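## Task

Use the powered screwdriver to fully tighten the screw that holds the cable lug (flat metal cable end) located behind the F3 label. It counts as tight only when the motor drove it in and halted on its own, shown as stopped_at_torque=1 in a result; after that the screw must not be turned or shifted again. Every other screw must be left exactly as it was. A screw pressed in rather than turned has to be fully unscrewed and then driven in properly. The torque limit begins at its minimum, which may halt the motor too early, so it may be raised. Afterwards raise the screwdriver well clear above the screw head, release, and move away. Nothing may be pushed or knocked off the table.

## Robot and tools

ROBOT. One six-joint arm carrying a powered screwdriver: a hex key inside a thin vacuum sleeve that can hold a screw. The tool point (end_effector_position) is the free tip of the hex key; the key lies along the tool's own +z axis and can be pressed back up to 12 mm. A flat block juts about 9 cm from the last joint's axis toward the tool's -y side and rotates with it, so watch its clearance. Joint ranges (rad): waist -6.283..6.283, shoulder -2.304..2.304, elbow -4.224..0.061, forearm roll -6.283..6.283, wrist pitch -2.164..2.164, wrist roll -6.283..6.283.

FRAME. Everything is in the scene frame: origin on the table top straight under the arm base, +z up, +y to the left when facing along +x. Positions are metres; orientations are quaternions written w, x, y, z. The base may sit slightly tilted, and the reported tip position gets less accurate at long reach.

ROW FORMAT (shared by execute_actions and move). Ten numbers: x, y, z, qw, qx, qy, qz, spindle, torque_limit, sleeve_vacuum. The first seven are an absolute target pose for the tool point in the scene frame, not an offset. The last three are each in -1..1. spindle: +1 spins the key clockwise at 500 rpm (screws in), -1 counterclockwise at the same rate, values between scale it; spin-up takes 0.5 s. torque_limit: -1 means 0.3 N m, +1 means 1.2 N m, linear between; it starts at the minimum. sleeve_vacuum above 0.01 holds a screw, anything else releases it. All three tool values persist until you change them, and the motor keeps spinning between calls, so finish with spindle 0. Repeat the desired quaternion in every row to hold orientation rather than copying a reported one.

execute_actions(actions): a list of actions; each action is a list of up to 15 rows, one row per 1/30 s step; if fewer than 15 rows, the last repeats to fill 0.5 s. Each step the commanded pose is clipped to at most 70 mm and 16 degrees from the measured pose, and after the action the arm only continues to the last clipped pose, so far targets need several actions. An action is rejected if its target lies more than 0.6 m from the current tip along any tool axis; a malformed action, or a first action failing that check, rejects the whole call. An empty list just returns state and images.

move(target, speed, blocking): target is one row; the tip follows a straight path to that absolute pose lasting 0.5 to 10 s (cut off at 10 s). speed is 0.002..0.5 m/s (default 0.25), rotation capped at twice that in rad/s. The path ignores obstacles and the tip can lag or overshoot, so approach contacts slowly: faster motion and targets deeper past contact mean harder impacts. blocking=false returns after 0.5 s while motion continues; other motions are refused until a result shows it ended. The result has a move: line giving the ending (done, off_target, moving, held, fault), any limits (paced = pose clipped; held = some steps blocked, possibly followed by a fast jump) and the distance to target.

wait(seconds): 0..10, holds the last command, returns early if a move ends. stop(): brakes a running move (needs room; the tool motor is unaffected). zoom_image(camera, region): camera is cam_head_left, cam_head_right or cam_wrist (each 896x504); region [x0,y0,x1,y1] in pixels from the top-left, at most 504x504. finished_scene(scene): ends the current scene given by its number; irreversible.

SCREW PROCEDURE. Place the tip on the screw axis, 2 mm below the top of the head, and rotate gently with spindle within -0.2..0.2: negative only seats the key, positive also drives. While driving, lower the tip 0.7 mm per turn to follow the screw. The motor halts at 95% of the torque limit, either seated or jammed; stopped_at_torque then reads 1, and positive spindle is ignored until spindle has stayed at 0 or below for 0.5 s. Raise torque_limit if it stops too early. Loosening never halts by itself; if turns stops falling, raise torque_limit. Then set spindle 0, release vacuum, lift well above the head and clear away.

RESULT LINES. State gives tip pose and linear/angular velocities. turns counts key revolutions since start, clockwise positive. screw_detected is 1 when sleeve_vacuum_kpa exceeds 30 (a head seals the sleeve). Hand target is the pose currently being driven to. pose unreachable means the clearance check (which treats the base mount as arm) altered or blocked the command. Step readings list tip positions, HELD marking held-back steps. Joint torques are noisy, offset, and nonzero in free air.

FAULTS TO AVOID. Load limits (N m): waist 52.8, shoulder 52.8, elbow 44, forearm roll 23.7, wrist pitch 16.7, wrist roll 16.7. Reaching one stops the arm, backs that joint off, pauses 10 s and drops the rest of the call. Sustained load heats motors: MOTOR HOT from 65 °C, brakes and an OVER-TEMPERATURE FAULT at 80 °C. Avoid drops, slips, slams, hard pushes, pressing screws in without turning, disturbing other screws, and anything leaving the table.

Each tool is called by a JSON object that holds its "method" and its "body".

## Session

{"method": "execute_actions", "body": {"actions": []}}

Scene clock: 0.00 s.
end_effector_position=(+0.3177, +0.0740, +0.4813) sleeve_vacuum_kpa=0 screw_detected=0 stopped_at_torque=0 turns=0.00 end_effector_quat_wxyz=(+0.012, +0.722, +0.692, -0.018) end_effector_velocity=(+0.000, +0.000, +0.000) end_effector_angular_velocity=(-0.000, -0.000, +0.001)
Joint positions: [-0.017  0.339 -1.117 -0.003 -1.456 -0.018]
Joint velocities: [ 0.001  0.    -0.001 -0.    -0.    -0.   ]
Joint torques (N m, as the arm reports them, + toward a larger angle): no reading
Motor temperatures (°C, as the motors report them): [27 28 30 30 34 29]
Hand target: +0.318, +0.074, +0.481; +0.012, +0.722, +0.692, -0.018

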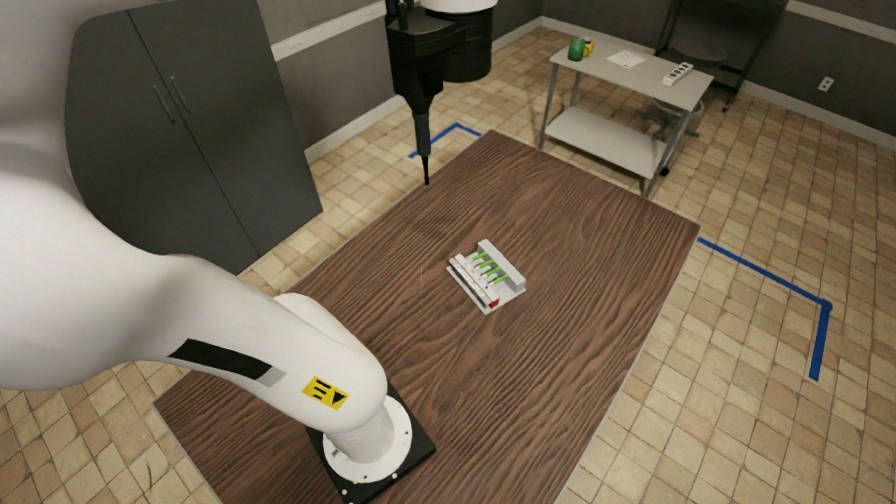

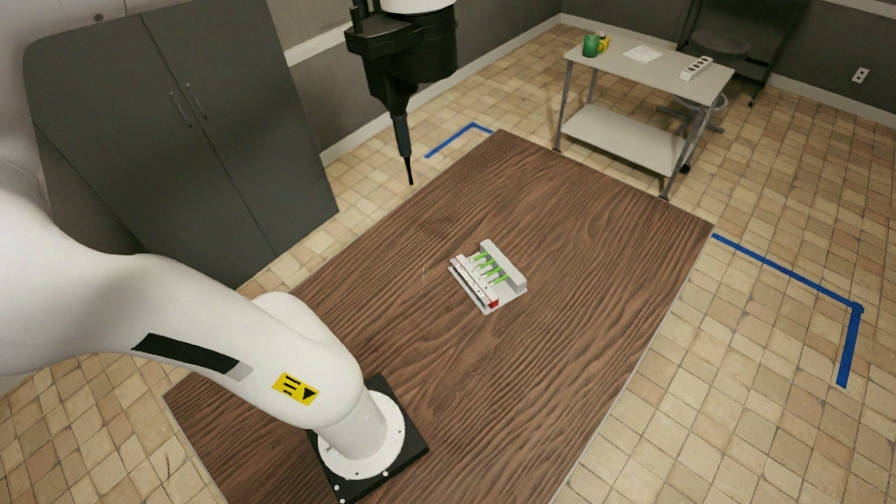

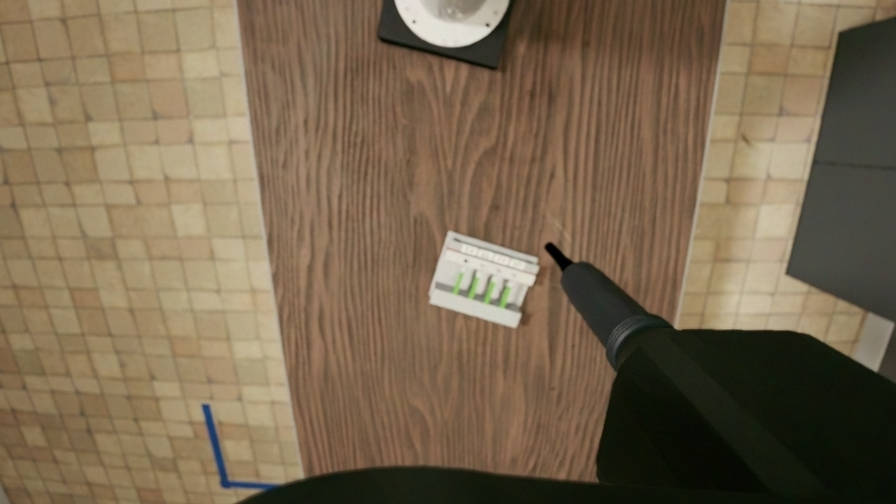

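{"method": "zoom_image", "body": {"camera": "cam_wrist", "region": [420, 220, 560, 330]}}

{"method": "zoom_image", "body": {"camera": "cam_head_left", "region": [435, 230, 535, 320]}}

Region (420, 220, 560, 330) of cam_wrist's 896x504 image, scaled by 3.600, with more detail than that image has; it fills the top 396 rows of this view, and the rest is white.

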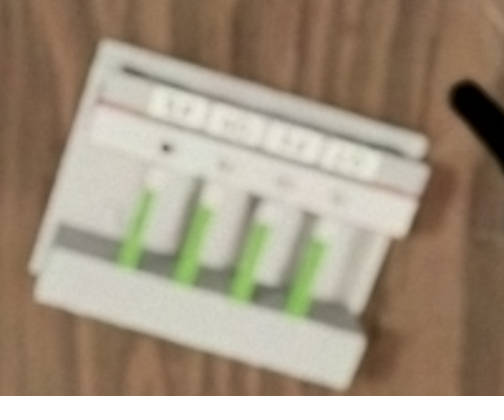

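Region (435, 230, 535, 320) of cam_head_left's 896x504 image, scaled by 5.040, with more detail than that image has; it fills the top 454 rows of this view, and the rest is white.

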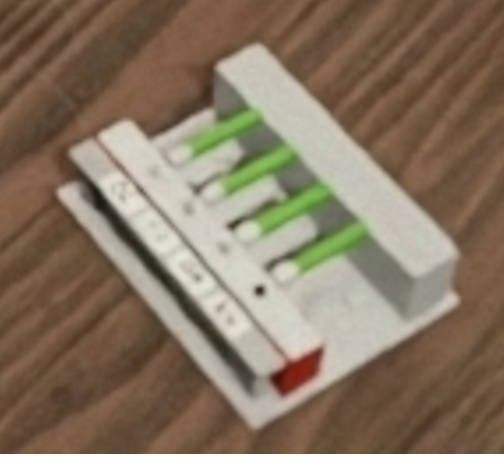

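{"method": "move", "body": {"target": [0.475, 0.075, 0.11, 0, 0.7071, 0.7071, 0, 0, 1, 0], "speed": 0.35}}

Scene clock: 2.00 s.
end_effector_position=(+0.4751, +0.0759, +0.1102) sleeve_vacuum_kpa=0 screw_detected=0 stopped_at_torque=0 turns=0.00 end_effector_quat_wxyz=(-0.000, +0.706, +0.708, +0.001) end_effector_velocity=(-0.001, +0.000, -0.003) end_effector_angular_velocity=(+0.001, +0.004, -0.002)
Joint positions: [ 0.004 -0.298 -0.868  0.078 -0.563 -0.108]
Joint velocities: [ 0.    -0.007 -0.     0.001  0.002  0.001]
Joint torques (N m, as the arm reports them, + toward a larger angle): [ -3.11  36.8  -26.14   1.    -0.85  -0.19]
Motor temperatures (°C, as the motors report them): [27 28 30 30 34 29]
Hand target: +0.475, +0.076, +0.110; -0.000, +0.706, +0.708, +0.000
Off the commanded pose: 0.001 m, 0 deg.
move: done
camera_calibration (this result's frames):
cam_wrist: T_world_to_cam=[[-0.037664, 0.999288, -0.0023584, 0.0173368], [0.958476, 0.0367932, 0.282791, -0.490714], [0.282677, 0.0083906, -0.959179, 0.233649], [0, 0, 0, 1]] pos_world=[0.404943, -0.00123, 0.362922]

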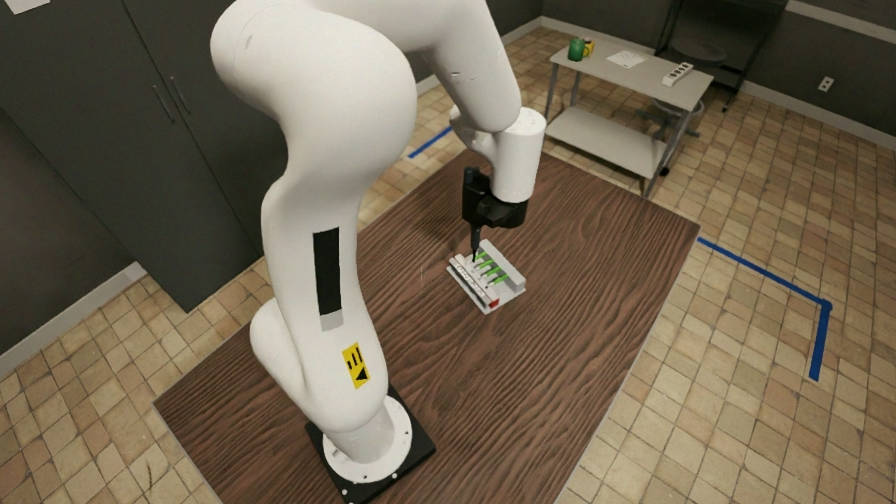

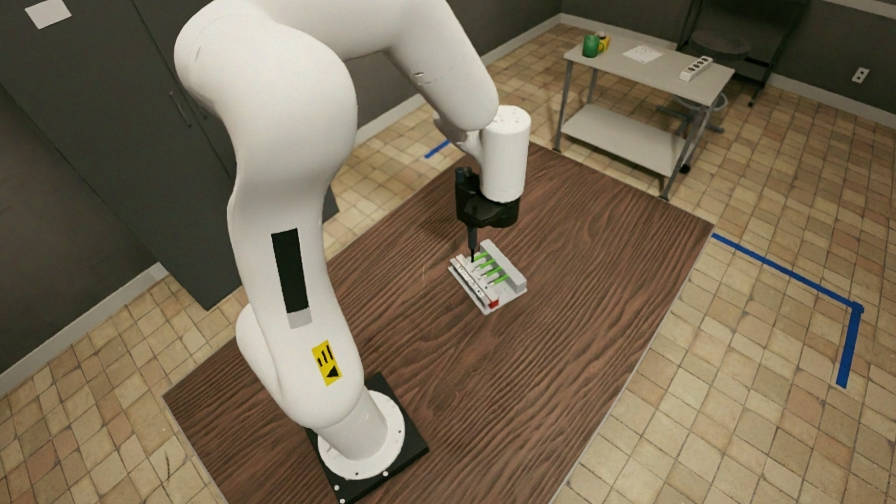

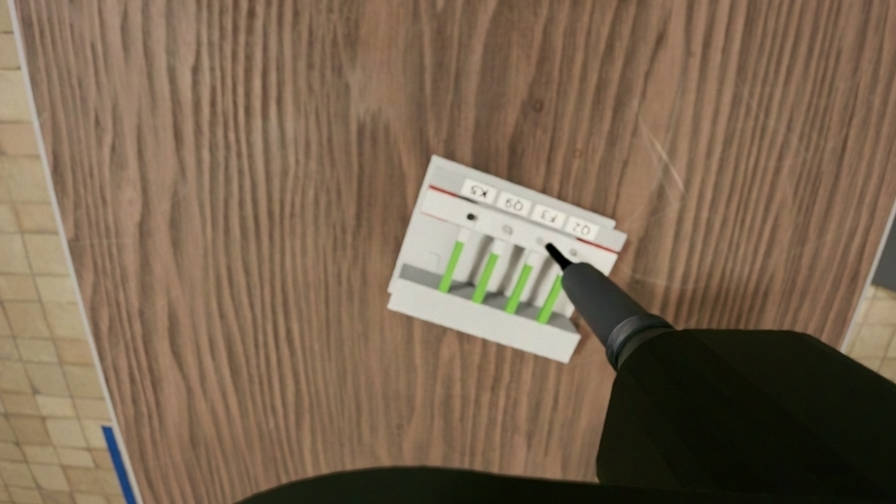

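{"method": "zoom_image", "body": {"camera": "cam_wrist", "region": [460, 190, 600, 280]}}

{"method": "zoom_image", "body": {"camera": "cam_head_left", "region": [445, 240, 505, 300]}}

{"method": "zoom_image", "body": {"camera": "cam_head_right", "region": [445, 240, 505, 300]}}

Region (460, 190, 600, 280) of cam_wrist's 896x504 image, scaled by 3.600, with more detail than that image has; it fills the top 324 rows of this view, and the rest is white.

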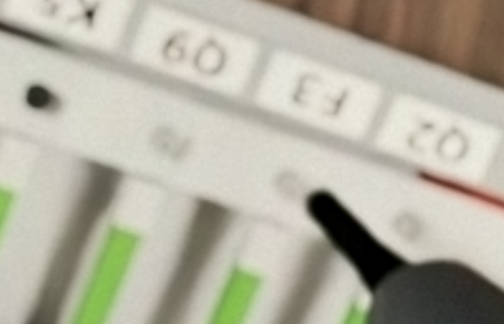

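Region (445, 240, 505, 300) of cam_head_left's 896x504 image, scaled by 8.400, with more detail than that image has.

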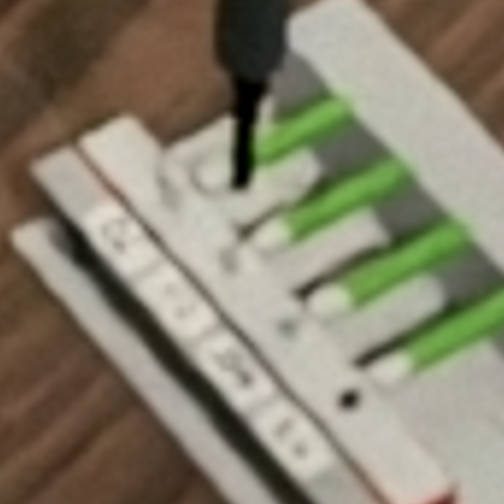

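Region (445, 240, 505, 300) of cam_head_right's 896x504 image, scaled by 8.400, with more detail than that image has.

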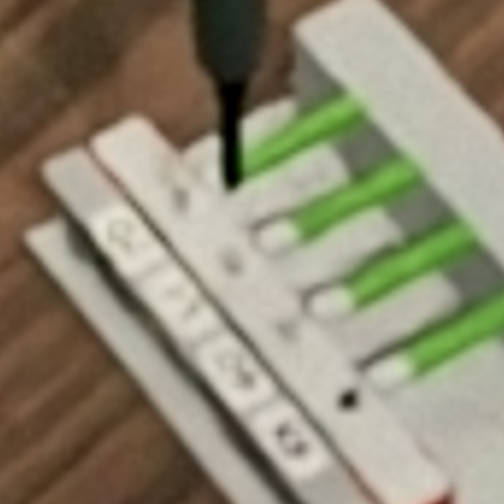

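{"method": "move", "body": {"target": [0.485, 0.0845, 0.072, 0, 0.7071, 0.7071, 0, 0, 1, 0], "speed": 0.1}}

{"method": "zoom_image", "body": {"camera": "cam_wrist", "region": [490, 200, 590, 280]}}

{"method": "zoom_image", "body": {"camera": "cam_head_left", "region": [445, 240, 505, 300]}}

{"method": "zoom_image", "body": {"camera": "cam_head_right", "region": [445, 240, 505, 300]}}

Scene clock: 3.20 s.
end_effector_position=(+0.4851, +0.0846, +0.0722) sleeve_vacuum_kpa=0 screw_detected=0 stopped_at_torque=0 turns=0.00 end_effector_quat_wxyz=(+0.000, +0.707, +0.707, +0.000) end_effector_velocity=(-0.001, -0.000, -0.001) end_effector_angular_velocity=(-0.001, +0.001, +0.002)
Joint positions: [ 0.027 -0.385 -0.88   0.087 -0.487 -0.094]
Joint velocities: [ 0.001 -0.003  0.    -0.001  0.001 -0.   ]
Joint torques (N m, as the arm reports them, + toward a larger angle): [ -1.11  33.8  -25.37   1.59  -0.85  -0.08]
Motor temperatures (°C, as the motors report them): [27 28 30 30 34 29]
Hand target: +0.485, +0.085, +0.072; -0.000, +0.707, +0.707, +0.000
Off the commanded pose: 0.000 m, 0 deg.
move: done
camera_calibration (this result's frames):
cam_wrist: T_world_to_cam=[[-0.0357188, 0.999356, -0.00336232, 0.00811585], [0.958619, 0.0352133, 0.282505, -0.489827], [0.282442, 0.00686757, -0.95926, 0.19454], [0, 0, 0, 1]] pos_world=[0.414901, 0.00780177, 0.32502]

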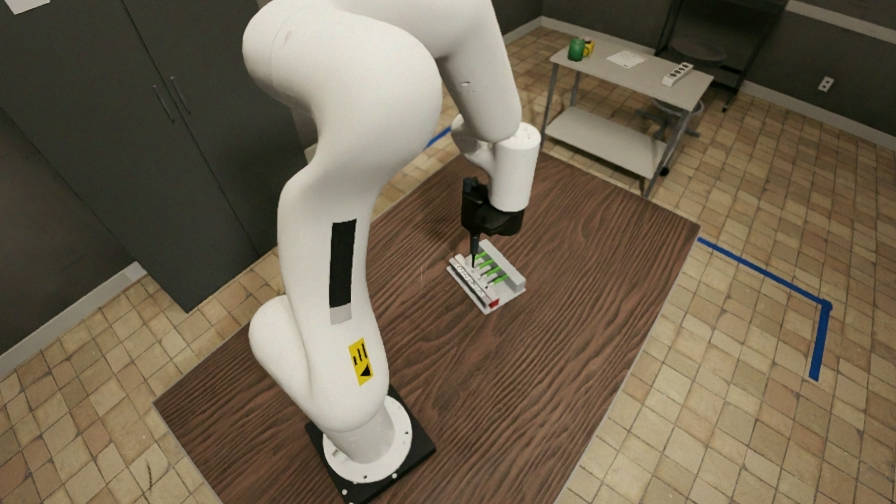

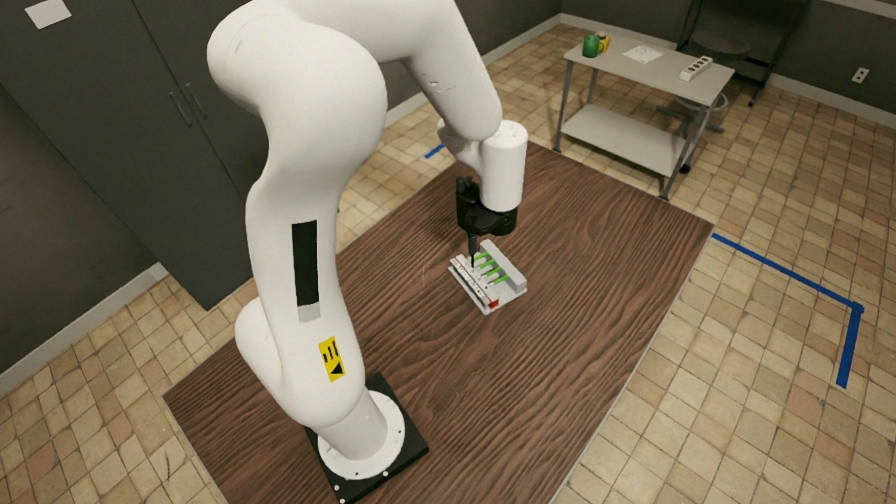

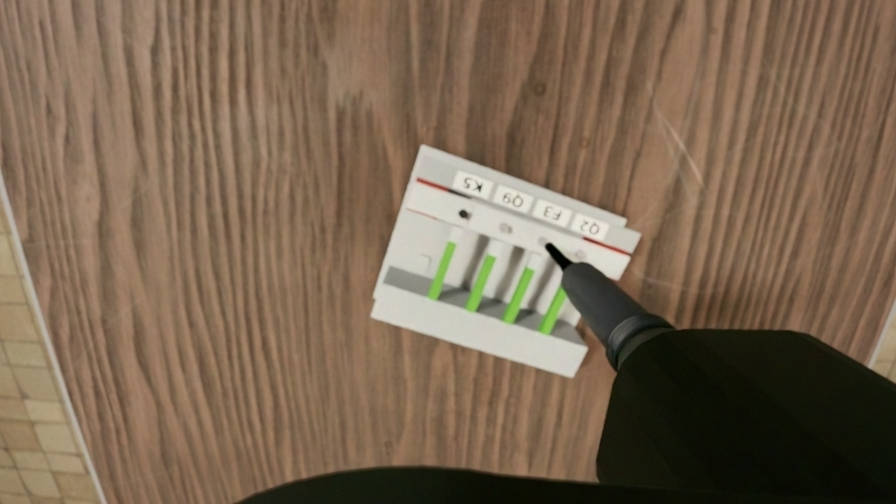

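Region (490, 200, 590, 280) of cam_wrist's 896x504 image, scaled by 5.040, with more detail than that image has; it fills the top 403 rows of this view, and the rest is white.

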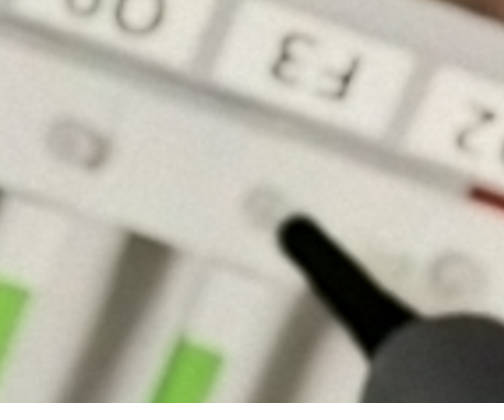

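Region (445, 240, 505, 300) of cam_head_left's 896x504 image, scaled by 8.400, with more detail than that image has.

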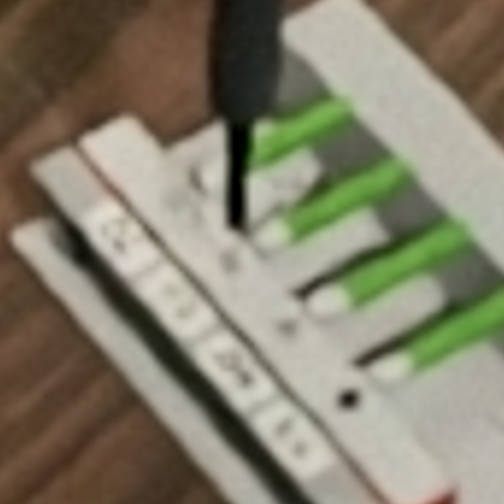

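Region (445, 240, 505, 300) of cam_head_right's 896x504 image, scaled by 8.400, with more detail than that image has.

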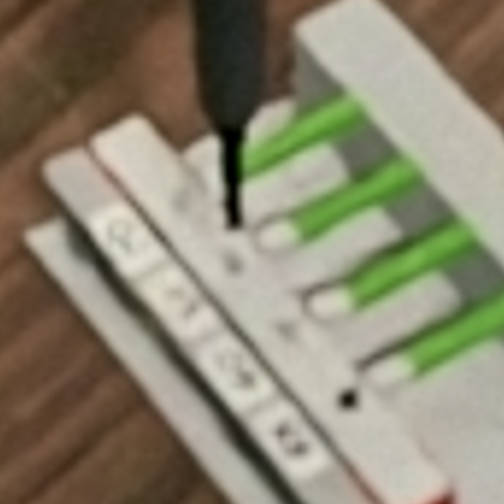

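{"method": "move", "body": {"target": [0.485, 0.0842, 0.063, 0, 0.7071, 0.7071, 0, 0, 1, 0], "speed": 0.04}}

{"method": "zoom_image", "body": {"camera": "cam_wrist", "region": [490, 200, 590, 280]}}

{"method": "zoom_image", "body": {"camera": "cam_head_left", "region": [455, 250, 495, 290]}}

{"method": "zoom_image", "body": {"camera": "cam_head_right", "region": [455, 250, 495, 290]}}

Scene clock: 4.17 s.
end_effector_position=(+0.4850, +0.0842, +0.0631) sleeve_vacuum_kpa=0 screw_detected=0 stopped_at_torque=0 turns=0.00 end_effector_quat_wxyz=(-0.000, +0.707, +0.707, +0.000) end_effector_velocity=(+0.001, -0.000, -0.001) end_effector_angular_velocity=(+0.000, -0.002, -0.000)
Joint positions: [ 0.027 -0.402 -0.877  0.09  -0.468 -0.097]
Joint velocities: [-0.001 -0.002 -0.     0.001  0.003 -0.001]
Joint torques (N m, as the arm reports them, + toward a larger angle): [ -3.31  37.39 -25.3    1.39  -0.91  -0.58]
Motor temperatures (°C, as the motors report them): [27 28 30 30 34 29]
Hand target: +0.485, +0.084, +0.063; -0.000, +0.707, +0.707, +0.000
Off the commanded pose: 0.000 m, 0 deg.
move: done
camera_calibration (this result's frames):
cam_wrist: T_world_to_cam=[[-0.0356646, 0.999358, -0.00348804, 0.00841419], [0.958725, 0.0351993, 0.282147, -0.487172], [0.282089, 0.0067186, -0.959365, 0.186018], [0, 0, 0, 1]] pos_world=[0.41489, 0.00748954, 0.315943]

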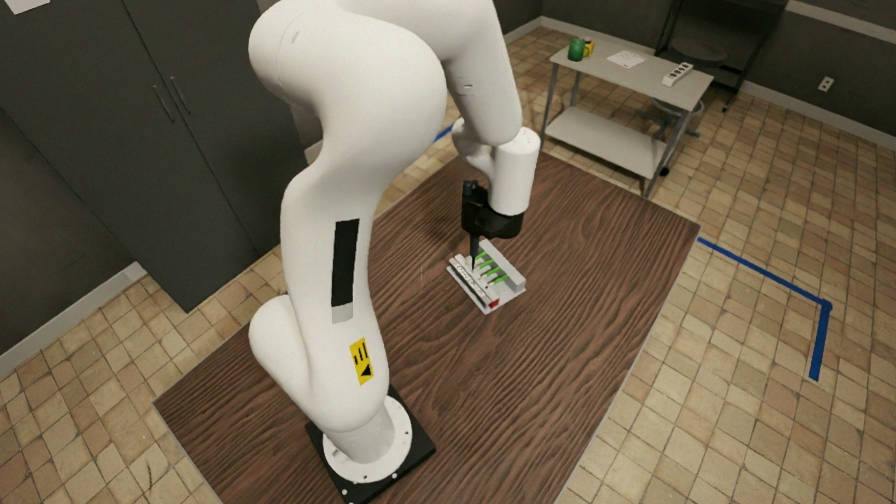

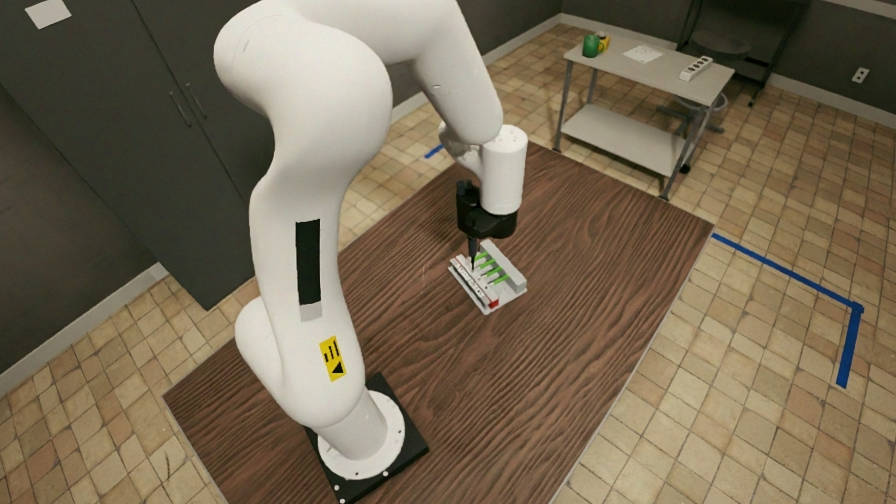

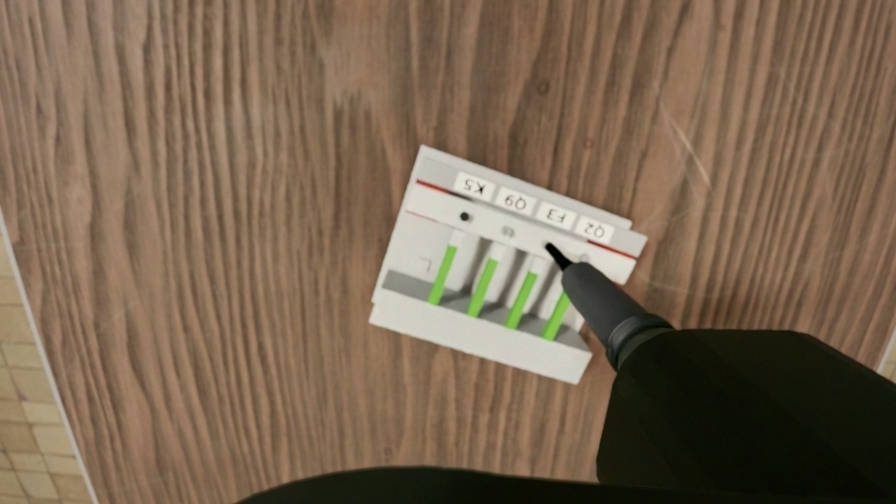

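Region (490, 200, 590, 280) of cam_wrist's 896x504 image, scaled by 5.040, with more detail than that image has; it fills the top 403 rows of this view, and the rest is white.

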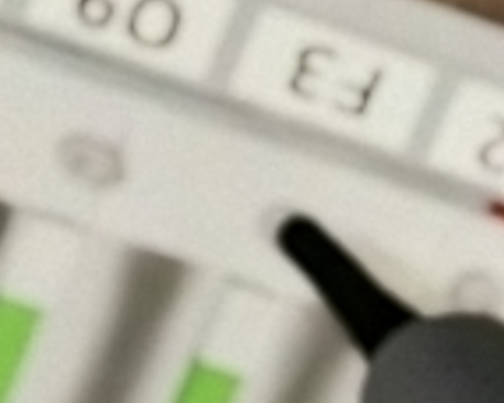

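Region (455, 250, 495, 290) of cam_head_left's 896x504 image, scaled by 12.600, with more detail than that image has.

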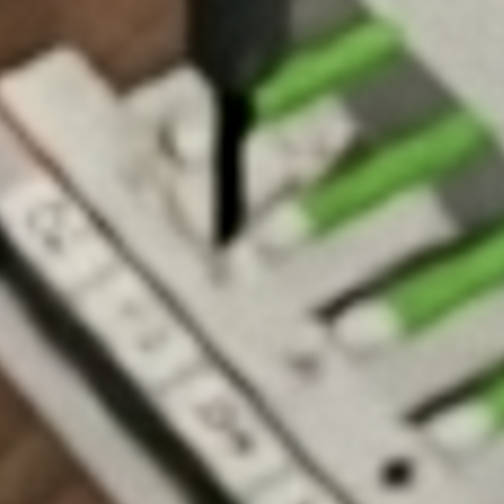

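Region (455, 250, 495, 290) of cam_head_right's 896x504 image, scaled by 12.600, with more detail than that image has.

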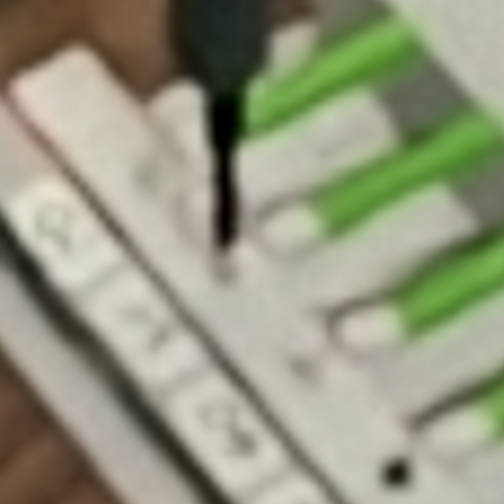

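{"method": "execute_actions", "body": {"actions": [[[0.485,0.084,0.0625,0,0.7071,0.7071,0,0,1,1],[0.485,0.084,0.062,0,0.7071,0.7071,0,0,1,1],[0.485,0.084,0.0615,0,0.7071,0.7071,0,0,1,1],[0.485,0.084,0.061,0,0.7071,0.7071,0,0,1,1],[0.485,0.084,0.0605,0,0.7071,0.7071,0,0,1,1],[0.485,0.084,0.060,0,0.7071,0.7071,0,0,1,1],[0.485,0.084,0.0595,0,0.7071,0.7071,0,0,1,1],[0.485,0.084,0.059,0,0.7071,0.7071,0,0,1,1],[0.485,0.084,0.0585,0,0.7071,0.7071,0,0,1,1],[0.485,0.084,0.058,0,0.7071,0.7071,0,0,1,1],[0.485,0.084,0.0575,0,0.7071,0.7071,0,0,1,1],[0.485,0.084,0.057,0,0.7071,0.7071,0,0,1,1],[0.485,0.084,0.0565,0,0.7071,0.7071,0,0,1,1],[0.485,0.084,0.056,0,0.7071,0.7071,0,0,1,1]],[[0.485,0.084,0.056,0,0.7071,0.7071,0,0.1,1,1],[0.485,0.084,0.056,0,0.7071,0.7071,0,0.1,1,1],[0.485,0.084,0.056,0,0.7071,0.7071,0,0.1,1,1],[0.485,0.084,0.056,0,0.7071,0.7071,0,0.1,1,1],[0.485,0.084,0.056,0,0.7071,0.7071,0,0.1,1,1],[0.485,0.084,0.056,0,0.7071,0.7071,0,0.1,1,1],[0.485,0.084,0.056,0,0.7071,0.7071,0,0.1,1,1],[0.485,0.084,0.056,0,0.7071,0.7071,0,0.1,1,1],[0.485,0.084,0.056,0,0.7071,0.7071,0,0.1,1,1],[0.485,0.084,0.056,0,0.7071,0.7071,0,0.1,1,1],[0.485,0.084,0.056,0,0.7071,0.7071,0,0.1,1,1],[0.485,0.084,0.056,0,0.7071,0.7071,0,0.1,1,1],[0.485,0.084,0.056,0,0.7071,0.7071,0,0,1,1]]]}}

{"method": "zoom_image", "body": {"camera": "cam_wrist", "region": [490, 200, 590, 280]}}

{"method": "zoom_image", "body": {"camera": "cam_head_left", "region": [455, 250, 495, 290]}}

Scene clock: 6.43 s.
end_effector_position=(+0.4850, +0.0840, +0.0560) sleeve_vacuum_kpa=14 screw_detected=0 stopped_at_torque=0 turns=0.32 end_effector_quat_wxyz=(+0.000, +0.707, +0.707, +0.000) end_effector_velocity=(-0.001, +0.000, -0.001) end_effector_angular_velocity=(-0.000, +0.001, +0.001)
Joint positions: [ 0.027 -0.415 -0.876  0.092 -0.453 -0.1  ]
Joint velocities: [ 0.    -0.001  0.001 -0.     0.    -0.001]
Joint torques (N m, as the arm reports them, + toward a larger angle): [ -2.71  40.52 -24.05   1.8   -0.55  -0.22]
Motor temperatures (°C, as the motors report them): [27 29 30 30 34 29]
Hand target: +0.485, +0.084, +0.056; -0.000, +0.707, +0.707, +0.000
Off the commanded pose: 0.000 m, 0 deg.
Step readings (end_effector_position; steps 1 to 15: 1st action; 16 to 30: 2nd action):
0: (+0.4850, +0.0842, +0.0630)
1: (+0.4850, +0.0842, +0.0630)
2: (+0.4851, +0.0842, +0.0629)
4: (+0.4851, +0.0841, +0.0623)
8: (+0.4850, +0.0840, +0.0604)
15: (+0.4850, +0.0840, +0.0569)
16: (+0.4849, +0.0840, +0.0565)
17: (+0.4849, +0.0840, +0.0563)
19: (+0.4849, +0.0840, +0.0561)
23: (+0.4850, +0.0840, +0.0561)
30: end_effector_position above
camera_calibration (this result's frames):
cam_wrist: T_world_to_cam=[[-0.0356441, 0.999358, -0.00352702, 0.0086009], [0.958721, 0.0351905, 0.282161, -0.485175], [0.282104, 0.00667596, -0.95936, 0.179223], [0, 0, 0, 1]] pos_world=[0.414895, 0.00728171, 0.308868]

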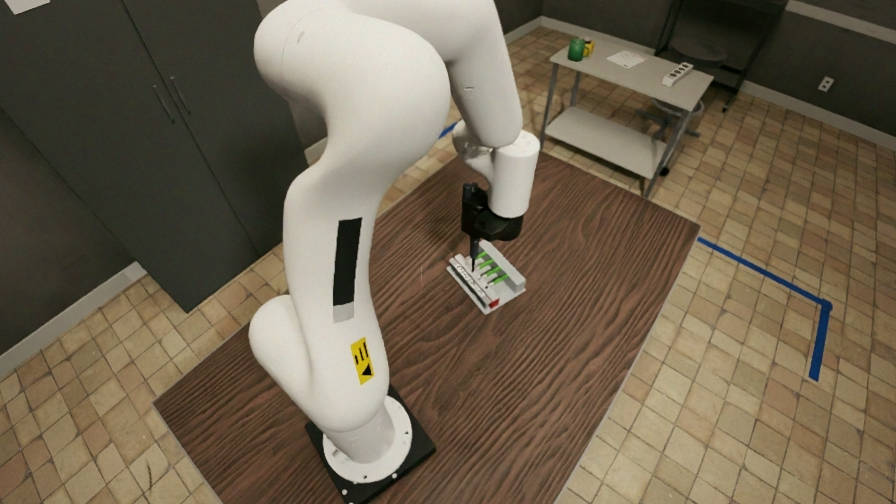

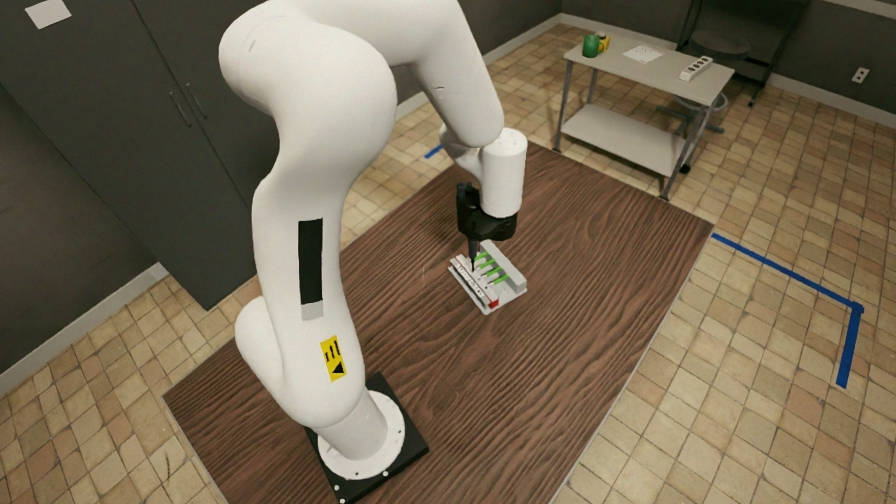

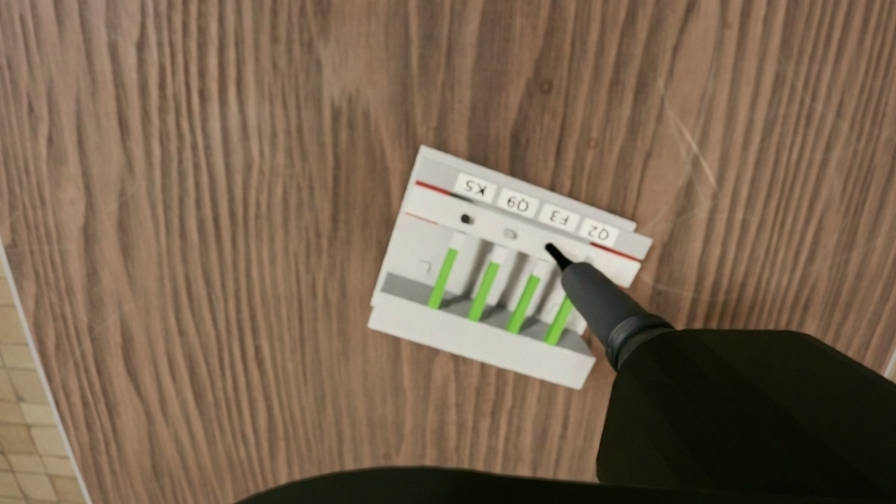

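Region (490, 200, 590, 280) of cam_wrist's 896x504 image, scaled by 5.040, with more detail than that image has; it fills the top 403 rows of this view, and the rest is white.

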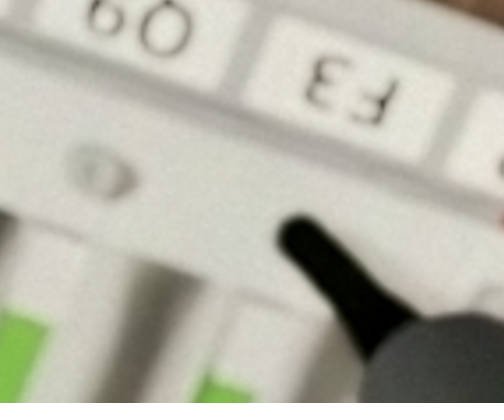

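Region (455, 250, 495, 290) of cam_head_left's 896x504 image, scaled by 12.600, with more detail than that image has.

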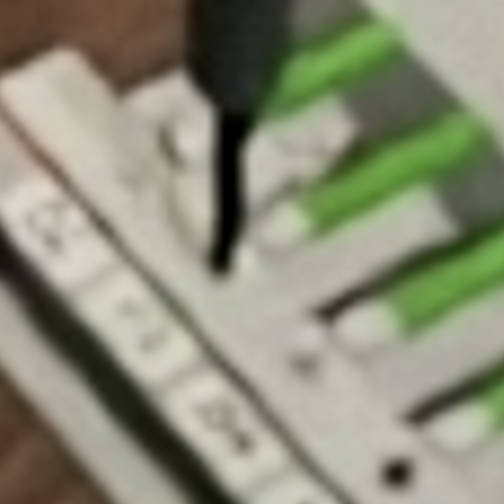

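{"method": "execute_actions", "body": {"actions": [[[0.4851,0.0841,0.0556,0,0.7071,0.7071,0,0.1,1,1],[0.4852,0.0842,0.0552,0,0.7071,0.7071,0,0.1,1,1],[0.4853,0.0843,0.0548,0,0.7071,0.7071,0,0.1,1,1],[0.4854,0.0844,0.0544,0,0.7071,0.7071,0,0.1,1,1],[0.4855,0.0845,0.054,0,0.7071,0.7071,0,0.1,1,1],[0.4855,0.0845,0.0536,0,0.7071,0.7071,0,0.1,1,1],[0.4855,0.0845,0.0535,0,0.7071,0.7071,0,0.1,1,1],[0.4855,0.0845,0.0535,0,0.7071,0.7071,0,0.1,1,1],[0.4855,0.0845,0.0535,0,0.7071,0.7071,0,0.1,1,1],[0.4855,0.0845,0.0535,0,0.7071,0.7071,0,0.1,1,1],[0.4855,0.0845,0.0535,0,0.7071,0.7071,0,0.1,1,1],[0.4855,0.0845,0.0535,0,0.7071,0.7071,0,0.1,1,1],[0.4855,0.0845,0.0535,0,0.7071,0.7071,0,0.1,1,1],[0.4855,0.0845,0.0535,0,0.7071,0.7071,0,0.1,1,1],[0.4855,0.0845,0.0535,0,0.7071,0.7071,0,0,1,1]]]}}

{"method": "zoom_image", "body": {"camera": "cam_wrist", "region": [490, 200, 590, 280]}}

{"method": "zoom_image", "body": {"camera": "cam_head_left", "region": [455, 250, 495, 290]}}

Scene clock: 7.20 s.
end_effector_position=(+0.4855, +0.0845, +0.0535) sleeve_vacuum_kpa=14 screw_detected=0 stopped_at_torque=0 turns=0.70 end_effector_quat_wxyz=(+0.000, +0.707, +0.707, +0.000) end_effector_velocity=(-0.000, -0.000, -0.001) end_effector_angular_velocity=(-0.000, +0.001, -0.000)
Joint positions: [ 0.028 -0.421 -0.877  0.093 -0.448 -0.1  ]
Joint velocities: [-0.001 -0.001 -0.    -0.001  0.     0.   ]
Joint torques (N m, as the arm reports them, + toward a larger angle): [ -4.38  37.79 -23.91   1.12  -0.59  -0.59]
Motor temperatures (°C, as the motors report them): [27 29 30 30 34 29]
Hand target: +0.485, +0.085, +0.053; -0.000, +0.707, +0.707, +0.000
Off the commanded pose: 0.000 m, 0 deg.
Step readings (end_effector_position):
0: (+0.4850, +0.0840, +0.0560)
1: (+0.4850, +0.0840, +0.0560)
2: (+0.4851, +0.0840, +0.0559)
4: (+0.4852, +0.0842, +0.0554)
8: (+0.4854, +0.0845, +0.0540)
15: end_effector_position above
camera_calibration (this result's frames):
cam_wrist: T_world_to_cam=[[-0.0356426, 0.999358, -0.0035212, 0.00810929], [0.958716, 0.0351873, 0.282179, -0.484975], [0.282122, 0.00668176, -0.959355, 0.17669], [0, 0, 0, 1]] pos_world=[0.415394, 0.00778028, 0.306386]

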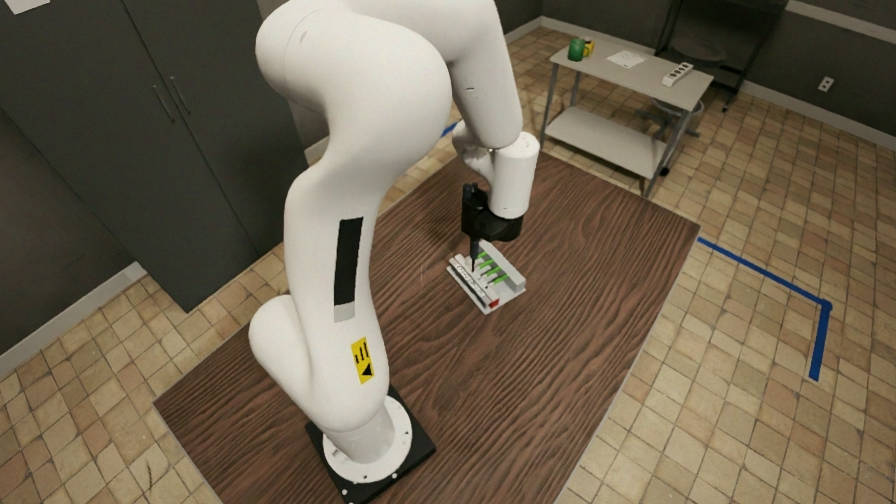

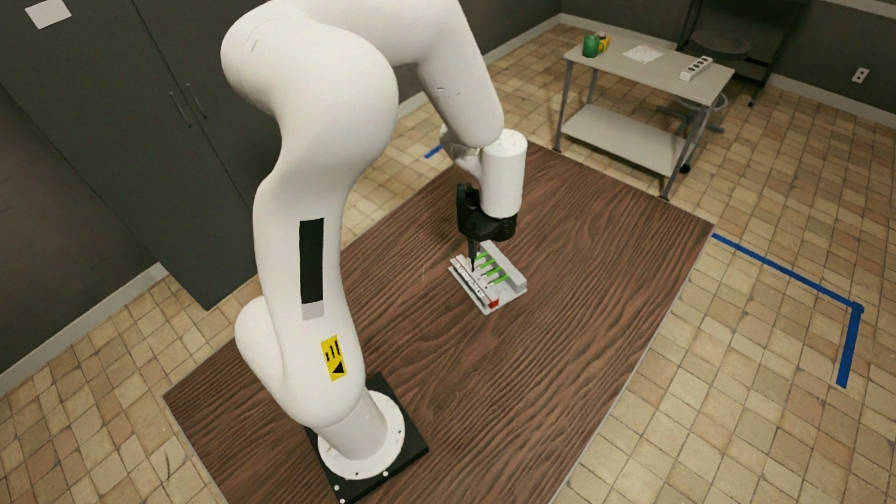

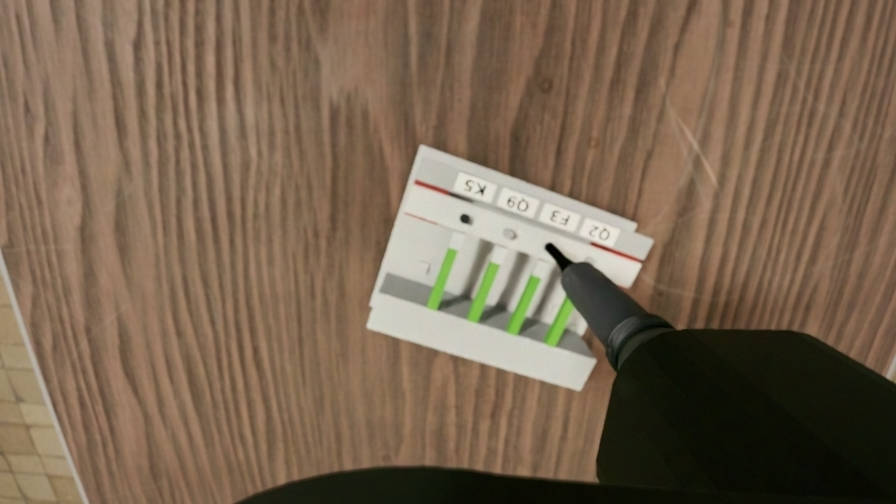

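Region (490, 200, 590, 280) of cam_wrist's 896x504 image, scaled by 5.040, with more detail than that image has; it fills the top 403 rows of this view, and the rest is white.

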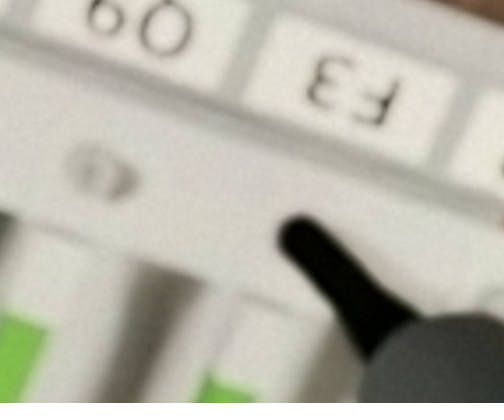

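Region (455, 250, 495, 290) of cam_head_left's 896x504 image, scaled by 12.600, with more detail than that image has.

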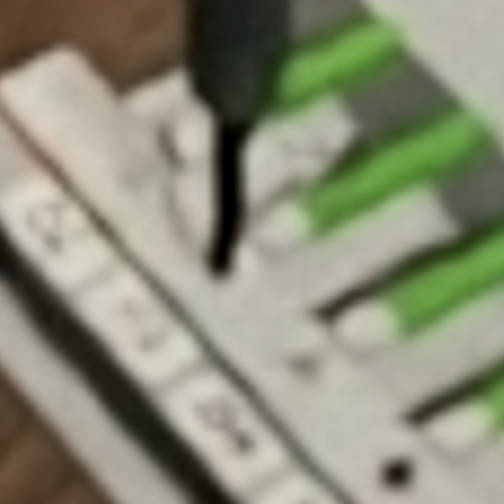

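{"method": "execute_actions", "body": {"actions": [[[0.4856,0.0846,0.0531,0,0.7071,0.7071,0,0.1,1,1],[0.4857,0.0847,0.0527,0,0.7071,0.7071,0,0.1,1,1],[0.4858,0.0848,0.0523,0,0.7071,0.7071,0,0.1,1,1],[0.4859,0.0849,0.0519,0,0.7071,0.7071,0,0.1,1,1],[0.486,0.085,0.0515,0,0.7071,0.7071,0,0.1,1,1],[0.486,0.0851,0.051,0,0.7071,0.7071,0,0.1,1,1],[0.486,0.0851,0.051,0,0.7071,0.7071,0,0.1,1,1],[0.486,0.0851,0.051,0,0.7071,0.7071,0,0.1,1,1],[0.486,0.0851,0.051,0,0.7071,0.7071,0,0.1,1,1],[0.486,0.0851,0.051,0,0.7071,0.7071,0,0.1,1,1],[0.486,0.0851,0.051,0,0.7071,0.7071,0,0.1,1,1],[0.486,0.0851,0.051,0,0.7071,0.7071,0,0.1,1,1],[0.486,0.0851,0.051,0,0.7071,0.7071,0,0.1,1,1],[0.486,0.0851,0.051,0,0.7071,0.7071,0,0.1,1,1],[0.486,0.0851,0.051,0,0.7071,0.7071,0,0,1,1]]]}}

{"method": "zoom_image", "body": {"camera": "cam_wrist", "region": [490, 200, 590, 280]}}

{"method": "zoom_image", "body": {"camera": "cam_head_left", "region": [455, 250, 495, 290]}}

Scene clock: 8.00 s.
end_effector_position=(+0.4860, +0.0851, +0.0510) sleeve_vacuum_kpa=14 screw_detected=0 stopped_at_torque=0 turns=1.08 end_effector_quat_wxyz=(+0.000, +0.707, +0.707, +0.000) end_effector_velocity=(+0.000, +0.000, +0.000) end_effector_angular_velocity=(-0.000, -0.001, +0.003)
Joint positions: [ 0.03  -0.427 -0.878  0.094 -0.443 -0.099]
Joint velocities: [ 0.     0.    -0.    -0.     0.    -0.002]
Joint torques (N m, as the arm reports them, + toward a larger angle): [ -3.14  38.44 -23.84   0.44  -0.59  -0.13]
Motor temperatures (°C, as the motors report them): [27 29 30 30 34 29]
Hand target: +0.486, +0.085, +0.051; -0.000, +0.707, +0.707, +0.000
Off the commanded pose: 0.000 m, 0 deg.
Step readings (end_effector_position):
0: (+0.4855, +0.0845, +0.0535)
1: (+0.4855, +0.0845, +0.0535)
2: (+0.4856, +0.0845, +0.0534)
4: (+0.4857, +0.0847, +0.0529)
8: (+0.4859, +0.0850, +0.0514)
15: end_effector_position above
camera_calibration (this result's frames):
cam_wrist: T_world_to_cam=[[-0.0356432, 0.999358, -0.00352013, 0.00751956], [0.958714, 0.0351875, 0.282187, -0.484775], [0.28213, 0.00668326, -0.959353, 0.174145], [0, 0, 0, 1]] pos_world=[0.415897, 0.00837945, 0.30389]

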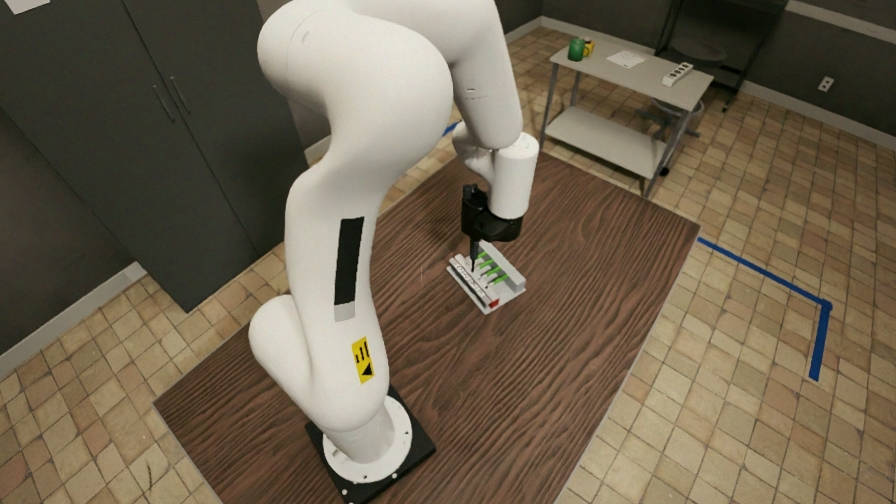

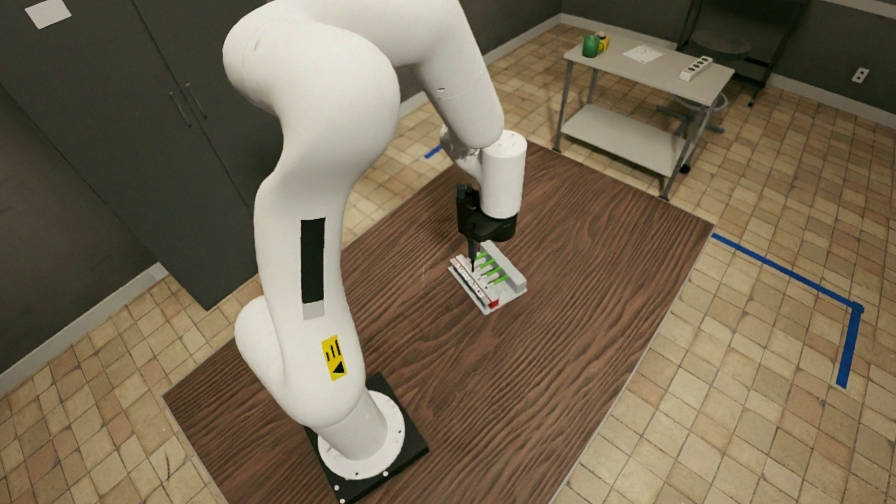

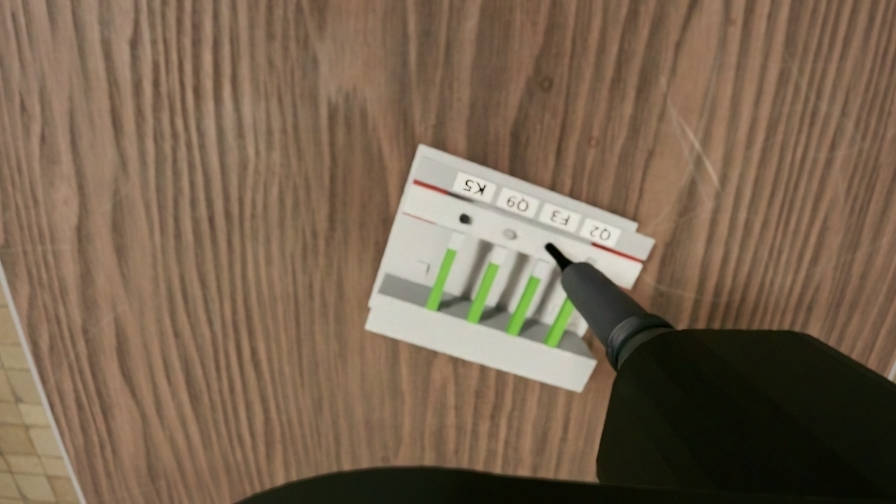

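Region (490, 200, 590, 280) of cam_wrist's 896x504 image, scaled by 5.040, with more detail than that image has; it fills the top 403 rows of this view, and the rest is white.

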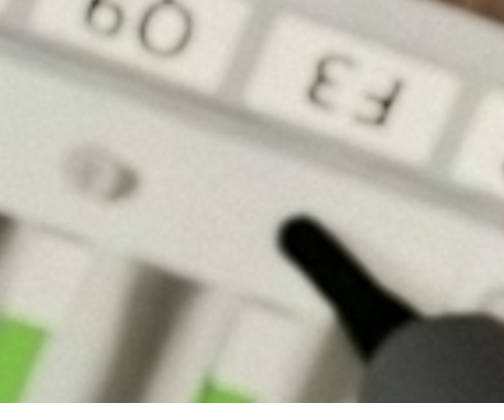

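Region (455, 250, 495, 290) of cam_head_left's 896x504 image, scaled by 12.600, with more detail than that image has.

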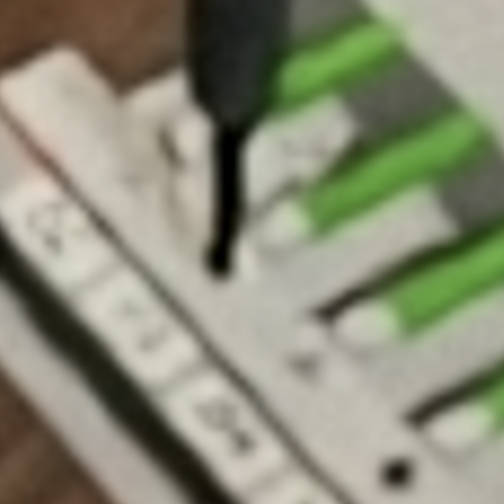

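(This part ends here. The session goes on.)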